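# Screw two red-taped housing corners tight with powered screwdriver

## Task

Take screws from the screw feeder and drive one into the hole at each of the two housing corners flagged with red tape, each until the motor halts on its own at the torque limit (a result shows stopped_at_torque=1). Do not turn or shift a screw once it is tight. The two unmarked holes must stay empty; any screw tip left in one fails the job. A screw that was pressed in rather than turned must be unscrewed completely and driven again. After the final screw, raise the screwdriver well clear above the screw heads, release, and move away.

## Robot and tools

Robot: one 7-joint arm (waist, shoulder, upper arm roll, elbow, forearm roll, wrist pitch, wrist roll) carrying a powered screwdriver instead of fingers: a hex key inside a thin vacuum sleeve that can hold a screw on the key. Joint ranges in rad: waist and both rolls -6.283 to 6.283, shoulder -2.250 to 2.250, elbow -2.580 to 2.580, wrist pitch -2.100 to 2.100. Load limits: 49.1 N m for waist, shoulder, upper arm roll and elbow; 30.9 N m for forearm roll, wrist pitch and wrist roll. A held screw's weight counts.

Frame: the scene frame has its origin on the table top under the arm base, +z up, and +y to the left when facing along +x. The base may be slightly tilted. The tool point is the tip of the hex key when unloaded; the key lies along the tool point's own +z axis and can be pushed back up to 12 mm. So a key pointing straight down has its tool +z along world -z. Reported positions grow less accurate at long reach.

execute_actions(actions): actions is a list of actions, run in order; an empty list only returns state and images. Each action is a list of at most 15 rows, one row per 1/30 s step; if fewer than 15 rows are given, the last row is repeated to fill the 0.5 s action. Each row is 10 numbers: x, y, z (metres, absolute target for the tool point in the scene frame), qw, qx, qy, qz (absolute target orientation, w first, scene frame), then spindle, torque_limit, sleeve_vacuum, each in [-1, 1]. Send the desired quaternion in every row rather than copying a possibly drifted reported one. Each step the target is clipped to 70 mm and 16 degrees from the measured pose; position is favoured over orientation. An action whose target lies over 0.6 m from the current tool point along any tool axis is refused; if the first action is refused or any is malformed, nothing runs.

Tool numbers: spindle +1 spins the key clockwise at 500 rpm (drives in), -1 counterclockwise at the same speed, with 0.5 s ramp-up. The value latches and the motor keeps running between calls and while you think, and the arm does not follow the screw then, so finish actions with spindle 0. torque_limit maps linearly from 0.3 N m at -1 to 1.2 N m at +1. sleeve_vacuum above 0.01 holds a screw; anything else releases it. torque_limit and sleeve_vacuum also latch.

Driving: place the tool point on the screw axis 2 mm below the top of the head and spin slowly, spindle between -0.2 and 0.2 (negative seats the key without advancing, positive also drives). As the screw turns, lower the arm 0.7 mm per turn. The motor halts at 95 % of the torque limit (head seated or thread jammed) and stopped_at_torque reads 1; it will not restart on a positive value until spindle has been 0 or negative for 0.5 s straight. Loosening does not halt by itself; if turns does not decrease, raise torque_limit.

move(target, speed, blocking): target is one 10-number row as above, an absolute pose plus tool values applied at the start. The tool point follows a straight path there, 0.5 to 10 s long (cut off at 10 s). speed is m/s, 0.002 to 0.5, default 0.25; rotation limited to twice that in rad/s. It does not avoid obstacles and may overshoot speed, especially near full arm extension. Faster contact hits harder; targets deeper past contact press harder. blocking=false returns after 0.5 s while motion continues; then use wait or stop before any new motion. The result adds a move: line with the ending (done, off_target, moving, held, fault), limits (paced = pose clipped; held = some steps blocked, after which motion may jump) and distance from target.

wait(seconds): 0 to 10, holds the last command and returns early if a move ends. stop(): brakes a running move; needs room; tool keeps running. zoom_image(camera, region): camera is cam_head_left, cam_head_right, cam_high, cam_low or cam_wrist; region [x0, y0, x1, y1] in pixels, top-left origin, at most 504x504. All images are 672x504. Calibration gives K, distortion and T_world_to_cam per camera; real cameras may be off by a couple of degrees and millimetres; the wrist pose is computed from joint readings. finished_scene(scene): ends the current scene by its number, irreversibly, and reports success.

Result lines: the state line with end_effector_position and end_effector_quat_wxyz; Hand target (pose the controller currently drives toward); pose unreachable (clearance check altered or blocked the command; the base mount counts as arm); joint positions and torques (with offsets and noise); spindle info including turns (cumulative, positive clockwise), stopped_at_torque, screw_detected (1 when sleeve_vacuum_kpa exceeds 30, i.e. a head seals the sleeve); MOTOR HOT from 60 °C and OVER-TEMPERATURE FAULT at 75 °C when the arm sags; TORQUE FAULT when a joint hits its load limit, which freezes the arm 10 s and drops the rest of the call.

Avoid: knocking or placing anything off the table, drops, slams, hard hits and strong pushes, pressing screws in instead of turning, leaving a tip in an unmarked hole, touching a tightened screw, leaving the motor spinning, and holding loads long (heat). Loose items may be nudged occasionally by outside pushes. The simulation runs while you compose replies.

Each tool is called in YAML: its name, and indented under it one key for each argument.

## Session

move:
  target: [0.45,0,0.4,0,0.7071,0.7071,0,0,0,0]

Scene clock: 0.77 s.
end_effector_position=(+0.4497, -0.0001, +0.4004) sleeve_vacuum_kpa=0 screw_detected=0 stopped_at_torque=0 turns=0.00 end_effector_quat_wxyz=(+0.000, +0.707, +0.707, +0.000)
Joint positions: [-0.001  0.281  0.065  1.227  0.108  1.616  1.51 ]
Joint velocities: [ 0.001  0.005  0.001 -0.001 -0.     0.     0.   ]
Joint torques (N m, as the joint torque sensors report them, + toward a larger angle): [ -1.99 -17.18  -0.97 -11.21  -0.82   0.05   0.06]
Hand target: +0.450, -0.000, +0.400; -0.000, +0.707, +0.707, +0.000
Off the commanded pose: 0.000 m, 0 deg.
move: done
camera_calibration (this result's frames):
cam_wrist: T_world_to_cam=[[-0.0144746, 0.997675, -0.0666014, 0.131565], [0.999783, 0.0134414, -0.0159358, -0.385661], [-0.0150035, -0.0668176, -0.997652, 0.673875], [0, 0, 0, 1]] pos_world=[0.397592, -0.0810489, 0.67491]

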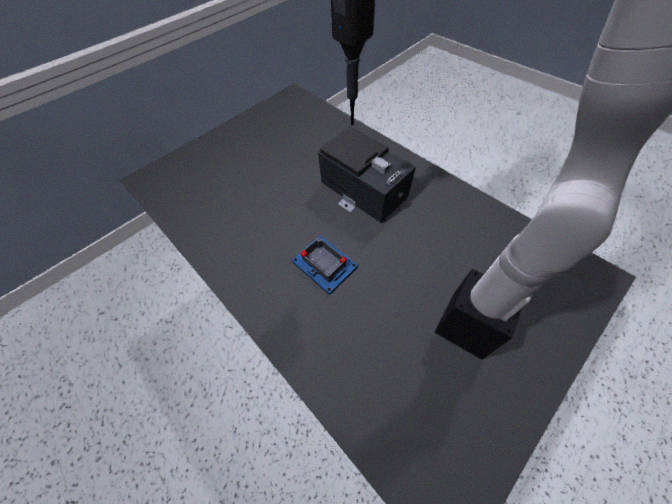

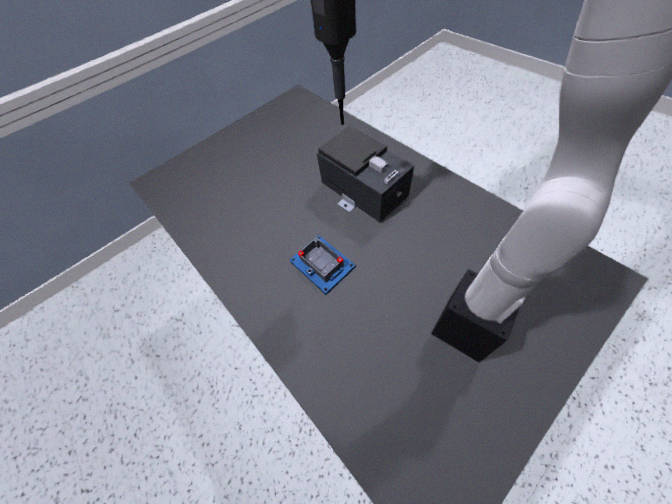

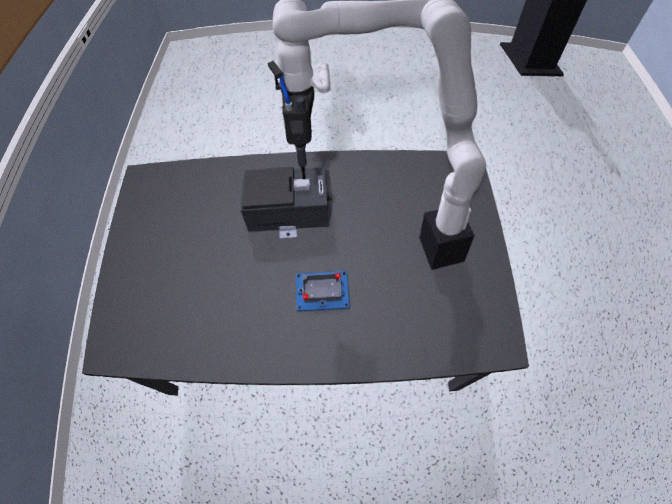

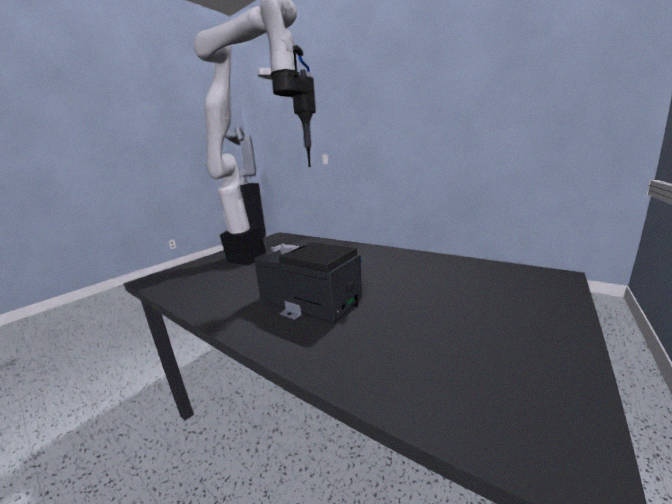

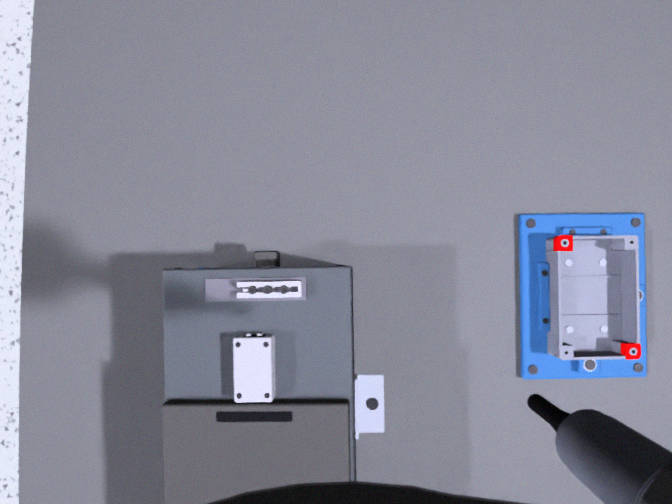

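move:
  target: [0.412,-0.159,0.2,0,0.7071,0.7071,0,0,0,0]

zoom_image:
  camera: "cam_wrist"
  region: [470,340,590,430]

Scene clock: 2.70 s.
end_effector_position=(+0.4118, -0.1581, +0.2003) sleeve_vacuum_kpa=0 screw_detected=0 stopped_at_torque=0 turns=0.00 end_effector_quat_wxyz=(-0.000, +0.706, +0.708, +0.000)
Joint positions: [0.359 0.379 0.16  1.684 0.055 1.014 1.924]
Joint velocities: [ 0.006  0.005  0.008  0.003 -0.002 -0.     0.003]
Joint torques (N m, as the joint torque sensors report them, + toward a larger angle): [ -1.62 -18.17  -0.21  -8.88  -0.51   0.37   0.16]
Hand target: +0.412, -0.158, +0.200; -0.000, +0.707, +0.708, -0.000
Off the commanded pose: 0.001 m, 0 deg.
move: done
camera_calibration (this result's frames):
cam_wrist: T_world_to_cam=[[-0.0170277, 0.997643, -0.0664668, 0.276368], [0.999736, 0.0159604, -0.0165556, -0.348322], [-0.0154558, -0.0667311, -0.997651, 0.463354], [0, 0, 0, 1]] pos_world=[0.360098, -0.239237, 0.474868]

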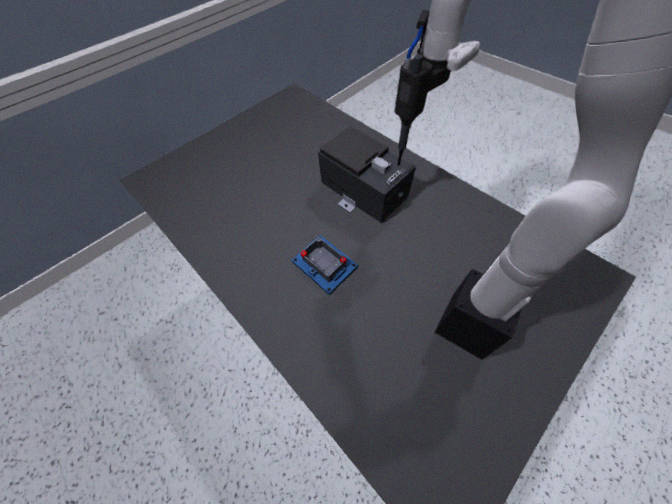

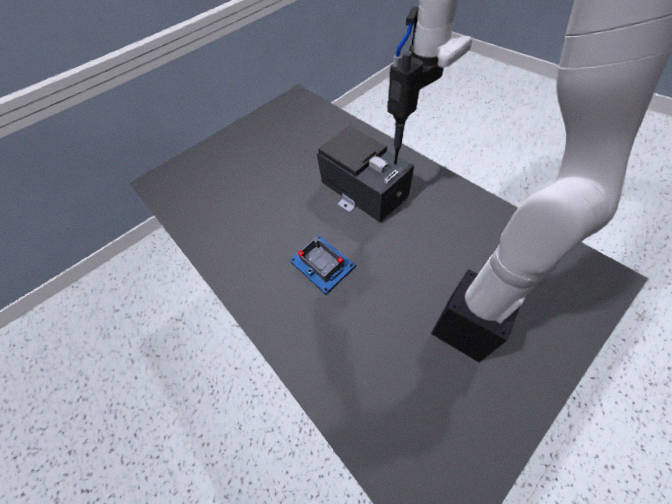

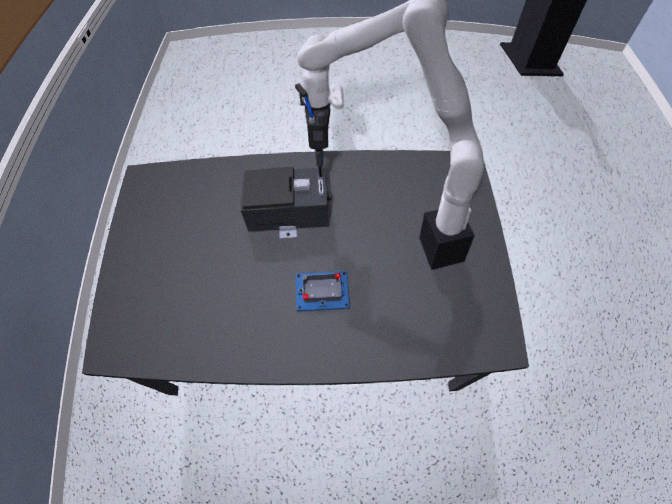

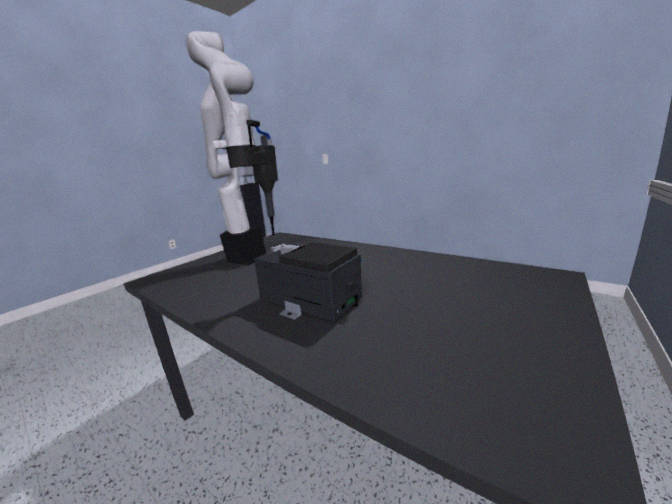

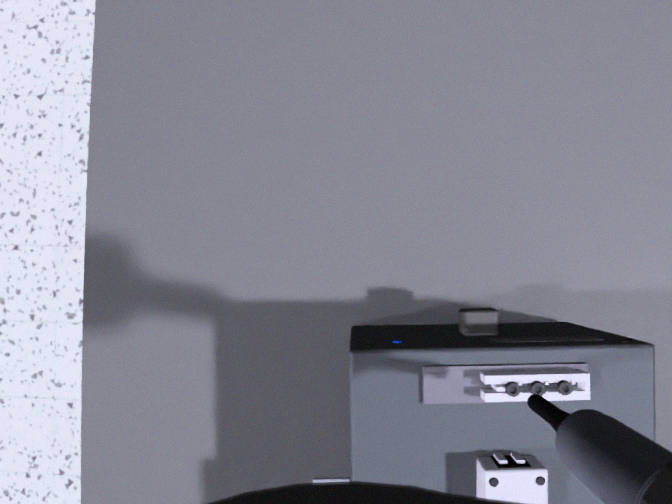

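Region (470, 340, 590, 430) of cam_wrist's 672x504 image, scaled by 4.200; it fills the top 378 rows of this view, and the rest is white.

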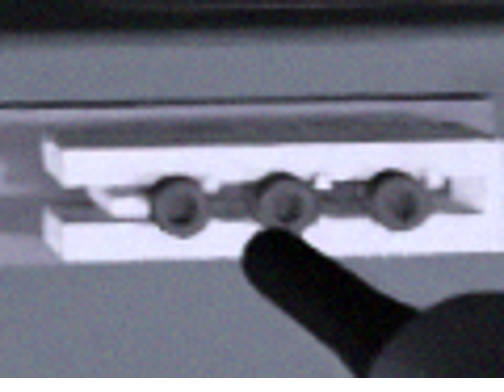

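move:
  target: [0.415,-0.160,0.178,0,0.7071,0.7071,0,0,0,0]
  speed: 0.04

zoom_image:
  camera: "cam_wrist"
  region: [490,360,570,420]

Scene clock: 3.77 s.
end_effector_position=(+0.4151, -0.1600, +0.1781) sleeve_vacuum_kpa=0 screw_detected=0 stopped_at_torque=0 turns=0.00 end_effector_quat_wxyz=(+0.000, +0.707, +0.707, +0.000)
Joint positions: [0.368 0.415 0.159 1.706 0.051 0.955 1.927]
Joint velocities: [0.002 0.002 0.001 0.001 0.    0.    0.   ]
Joint torques (N m, as the joint torque sensors report them, + toward a larger angle): [ -1.97 -18.24  -0.16  -8.68  -0.55   0.36   0.11]
Hand target: +0.415, -0.160, +0.178; -0.000, +0.707, +0.707, +0.000
Off the commanded pose: 0.000 m, 0 deg.
move: done
camera_calibration (this result's frames):
cam_wrist: T_world_to_cam=[[-0.0148491, 0.997651, -0.0668774, 0.276], [0.999773, 0.013792, -0.01624, -0.352366], [-0.0152795, -0.0671033, -0.997629, 0.44101], [0, 0, 0, 1]] pos_world=[0.363122, -0.240899, 0.4527]

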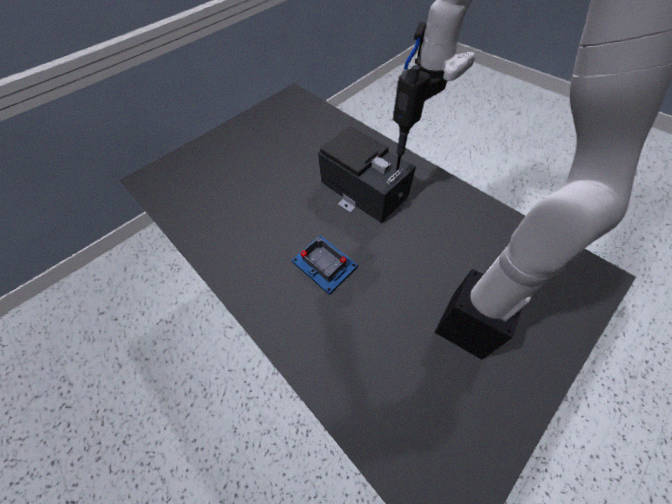

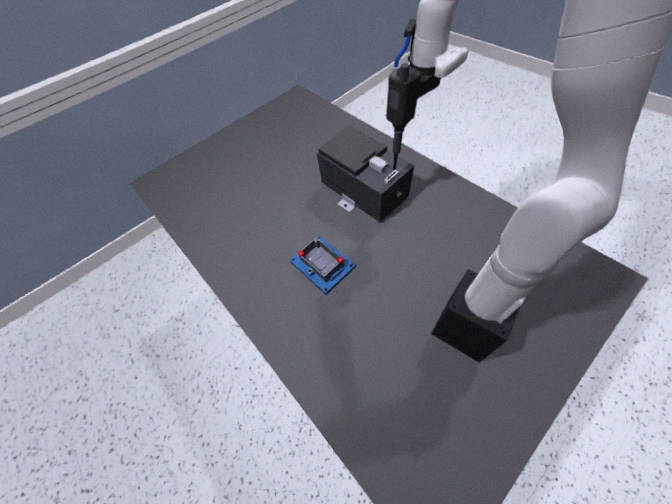

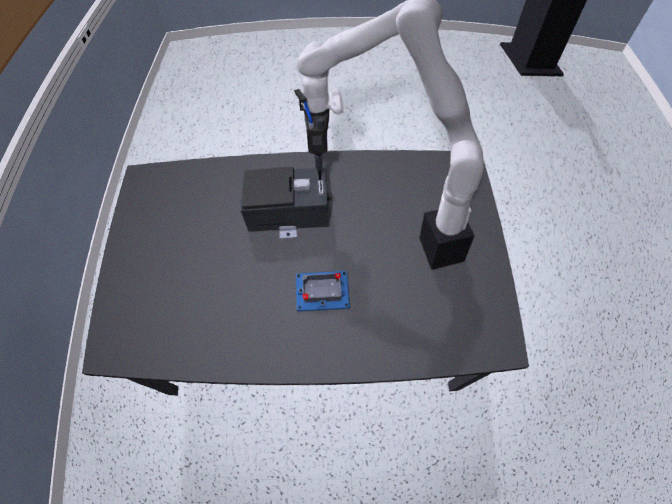

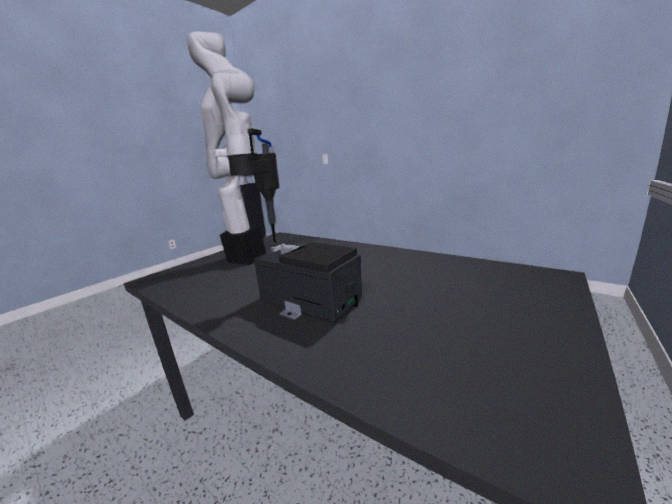

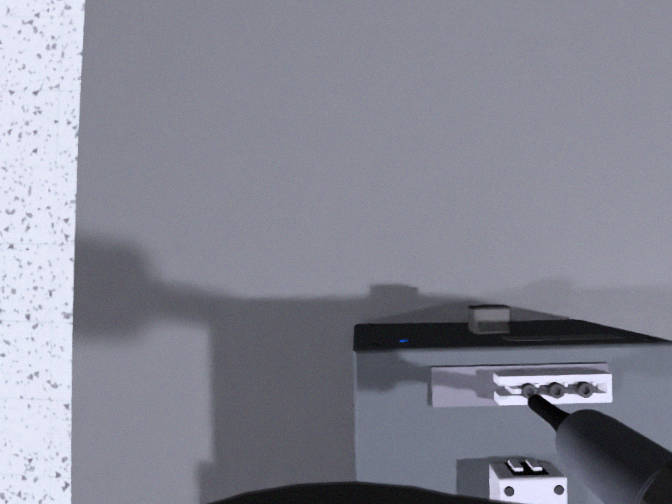

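Region (490, 360, 570, 420) of cam_wrist's 672x504 image, scaled by 6.300; it fills the top 378 rows of this view, and the rest is white.

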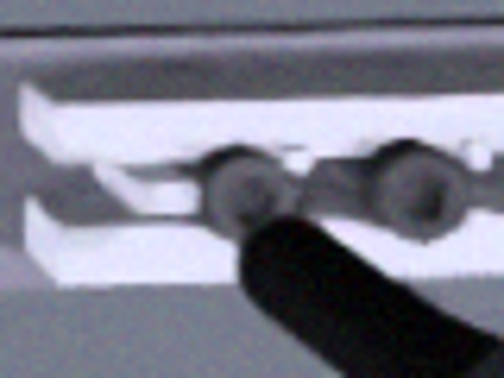

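move:
  target: [0.4142,-0.1598,0.173,0,0.7071,0.7071,0,0,0,1]
  speed: 0.02

move:
  target: [0.4142,-0.1598,0.164,0,0.7071,0.7071,0,-0.15,0,1]
  speed: 0.008

move:
  target: [0.4142,-0.1598,0.21,0,0.7071,0.7071,0,0,0,1]
  speed: 0.08

Scene clock: 4.97 s.
end_effector_position=(+0.4142, -0.1598, +0.1730) sleeve_vacuum_kpa=14 screw_detected=0 stopped_at_torque=0 turns=0.00 end_effector_quat_wxyz=(+0.000, +0.707, +0.707, +0.000)
Joint positions: [0.37  0.421 0.159 1.716 0.051 0.939 1.928]
Joint velocities: [ 0.    -0.     0.    -0.001  0.    -0.    -0.   ]
Joint torques (N m, as the joint torque sensors report them, + toward a larger angle): [ -1.75 -18.59  -0.22  -8.72  -0.6    0.34   0.15]
Hand target: +0.414, -0.160, +0.173; -0.000, +0.707, +0.707, +0.000
Off the commanded pose: 0.000 m, 0 deg.
move: done
camera_calibration (this result's frames):
cam_wrist: T_world_to_cam=[[-0.0147367, 0.997651, -0.0669001, 0.275428], [0.999771, 0.0136637, -0.016469, -0.351548], [-0.0155162, -0.0671275, -0.997624, 0.436013], [0, 0, 0, 1]] pos_world=[0.362292, -0.240709, 0.447613]

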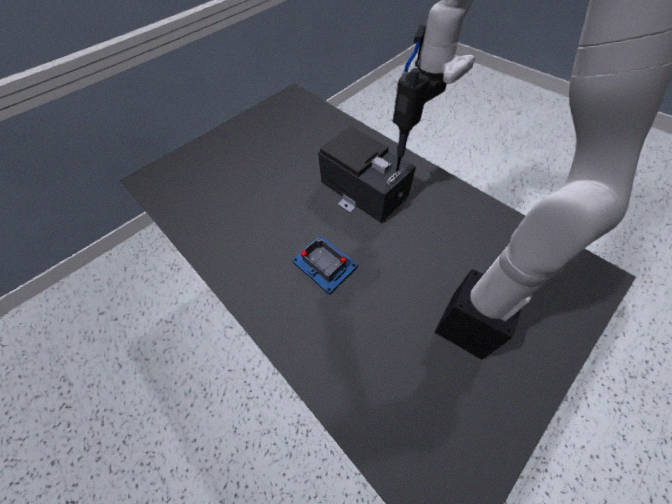

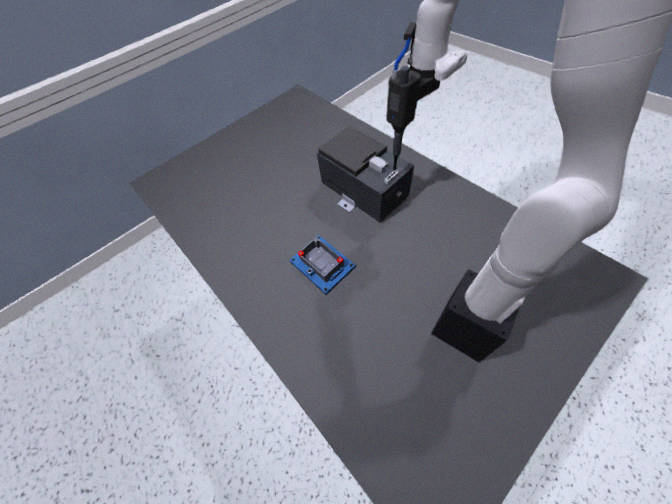

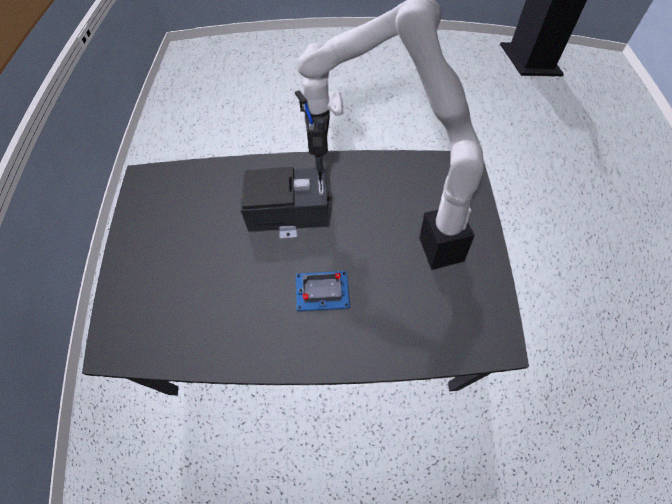

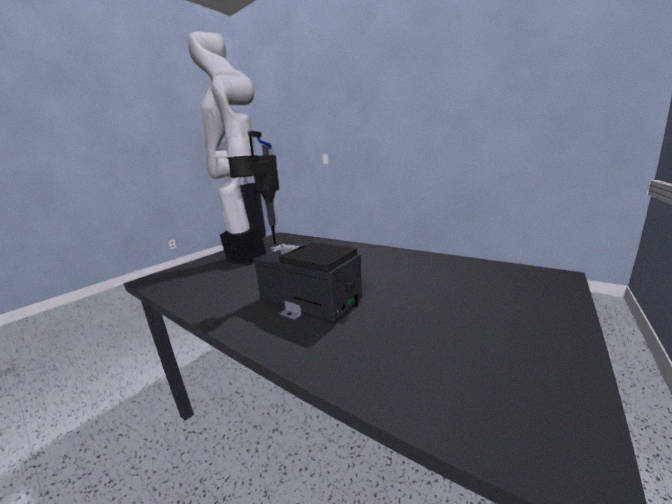

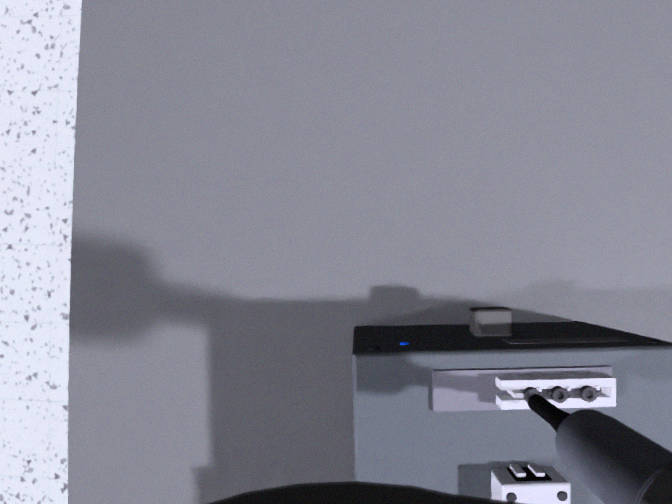

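Scene clock: 6.30 s.
end_effector_position=(+0.4153, -0.1597, +0.1655) sleeve_vacuum_kpa=14 screw_detected=0 stopped_at_torque=0 turns=-1.64 end_effector_quat_wxyz=(+0.001, +0.707, +0.707, +0.001)
Joint positions: [0.373 0.431 0.158 1.727 0.049 0.914 1.929]
Joint velocities: [-0.002 -0.001  0.001 -0.001  0.    -0.     0.002]
Joint torques (N m, as the joint torque sensors report them, + toward a larger angle): [ -1.45 -16.59   0.03  -7.74  -0.28  -0.22   0.02]
Hand target: +0.414, -0.160, +0.164; -0.000, +0.707, +0.707, +0.000
Off the commanded pose: 0.002 m, 0 deg.
move: done
camera_calibration (this result's frames):
cam_wrist: T_world_to_cam=[[-0.0145931, 0.997645, -0.0670182, 0.274777], [0.999815, 0.0137188, -0.0134867, -0.353211], [-0.0125355, -0.0672026, -0.997661, 0.427304], [0, 0, 0, 1]] pos_world=[0.362512, -0.240568, 0.439955]

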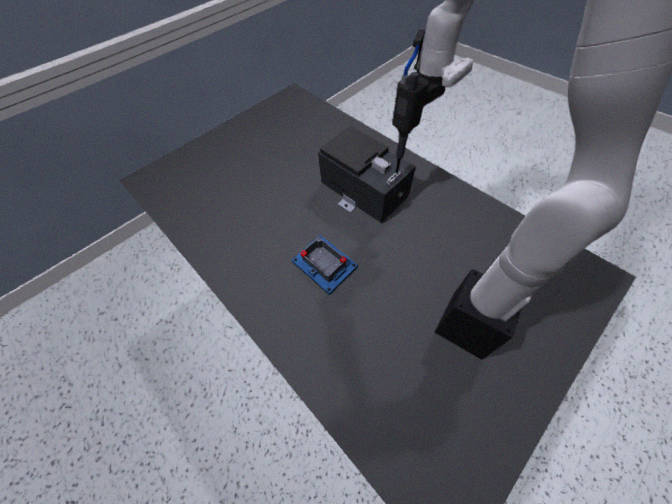

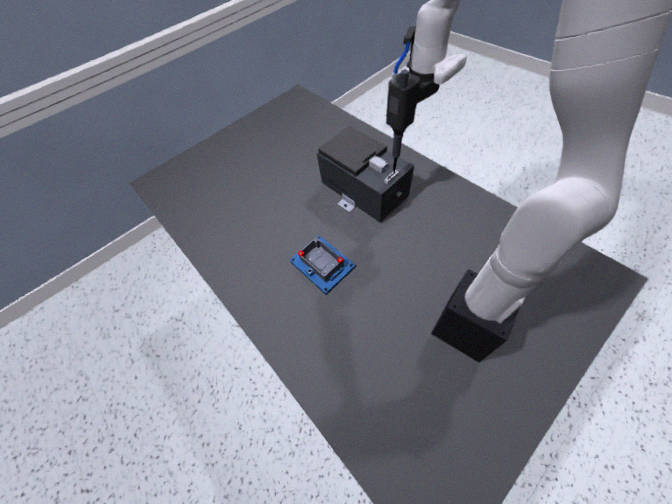

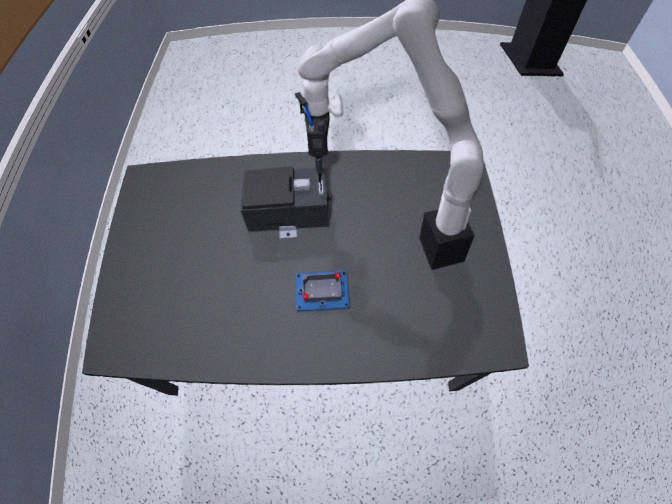

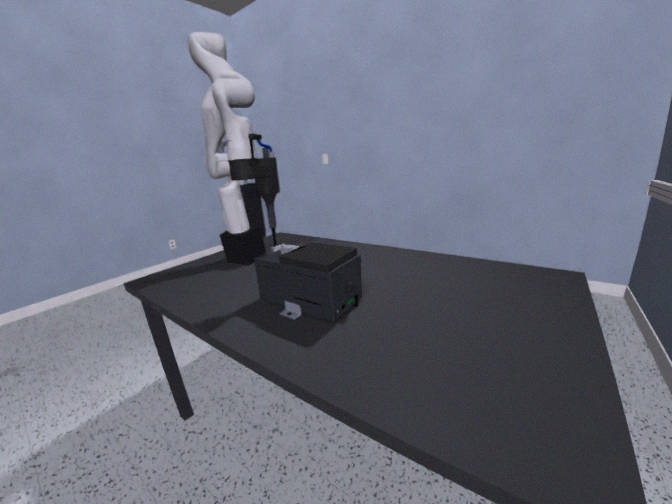

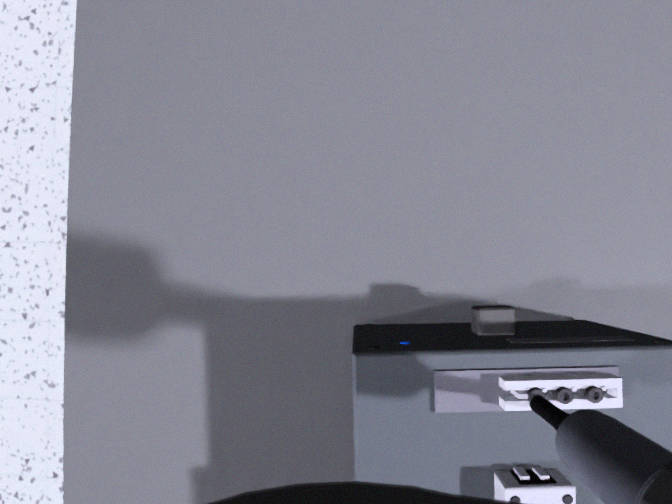

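Scene clock: 7.13 s.
end_effector_position=(+0.4141, -0.1599, +0.2099) sleeve_vacuum_kpa=14 screw_detected=0 stopped_at_torque=0 turns=-1.64 end_effector_quat_wxyz=(-0.000, +0.707, +0.707, -0.000)
Joint positions: [0.357 0.372 0.162 1.659 0.055 1.045 1.923]
Joint velocities: [-0.002 -0.002 -0.002 -0.002 -0.     0.    -0.   ]
Joint torques (N m, as the joint torque sensors report them, + toward a larger angle): [ -1.78 -18.24  -0.09  -9.26  -0.68   0.55   0.18]
Hand target: +0.414, -0.160, +0.210; +0.000, +0.707, +0.707, -0.000
Off the commanded pose: 0.000 m, 0 deg.
move: done
camera_calibration (this result's frames):
cam_wrist: T_world_to_cam=[[-0.0143837, 0.997645, -0.0670585, 0.277883], [0.999771, 0.0132887, -0.0167459, -0.350782], [-0.0158154, -0.0672841, -0.997609, 0.472912], [0, 0, 0, 1]] pos_world=[0.362179, -0.240748, 0.484542]

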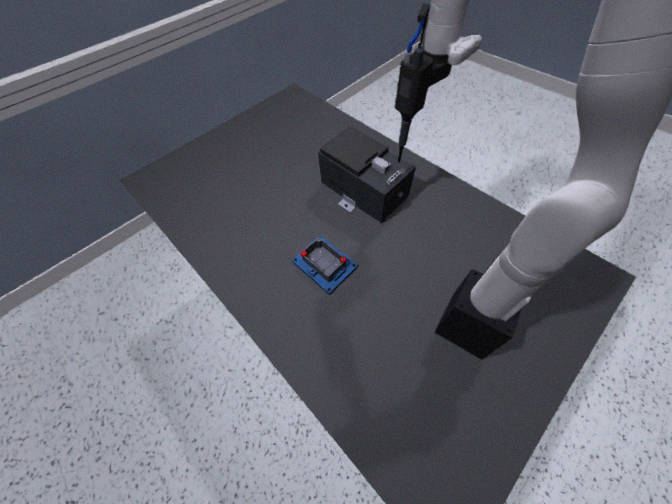

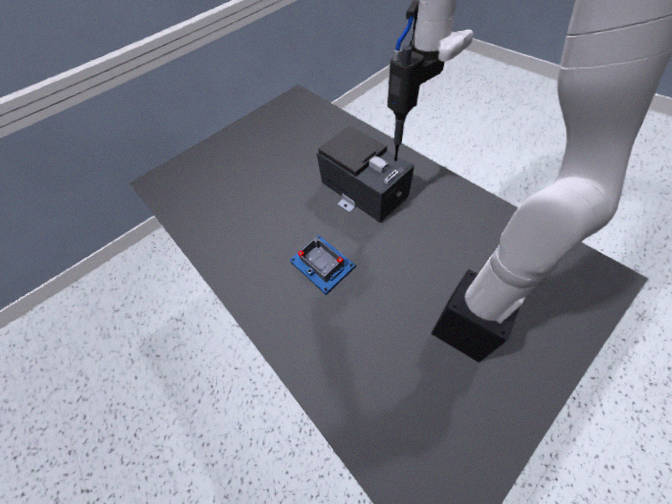

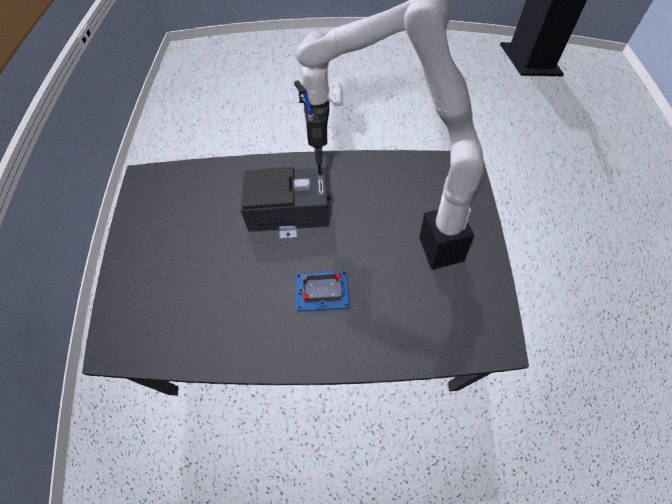

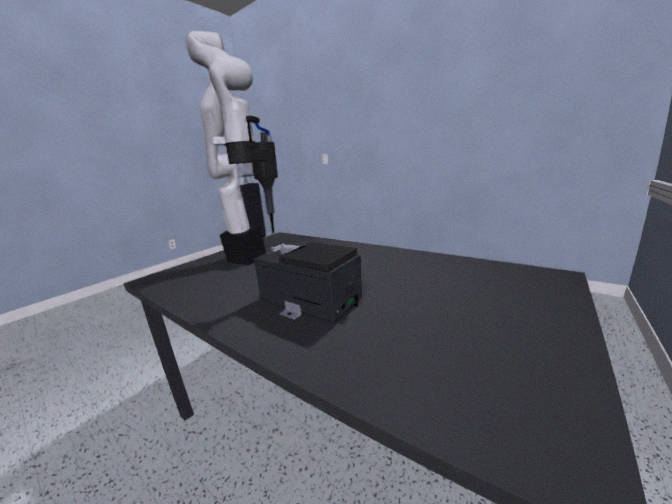

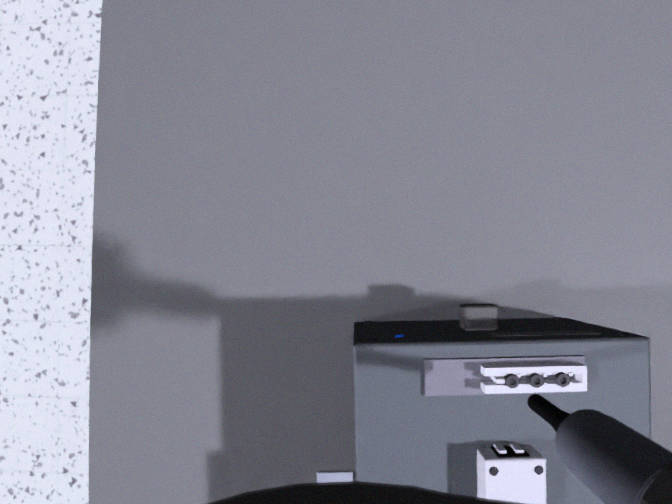

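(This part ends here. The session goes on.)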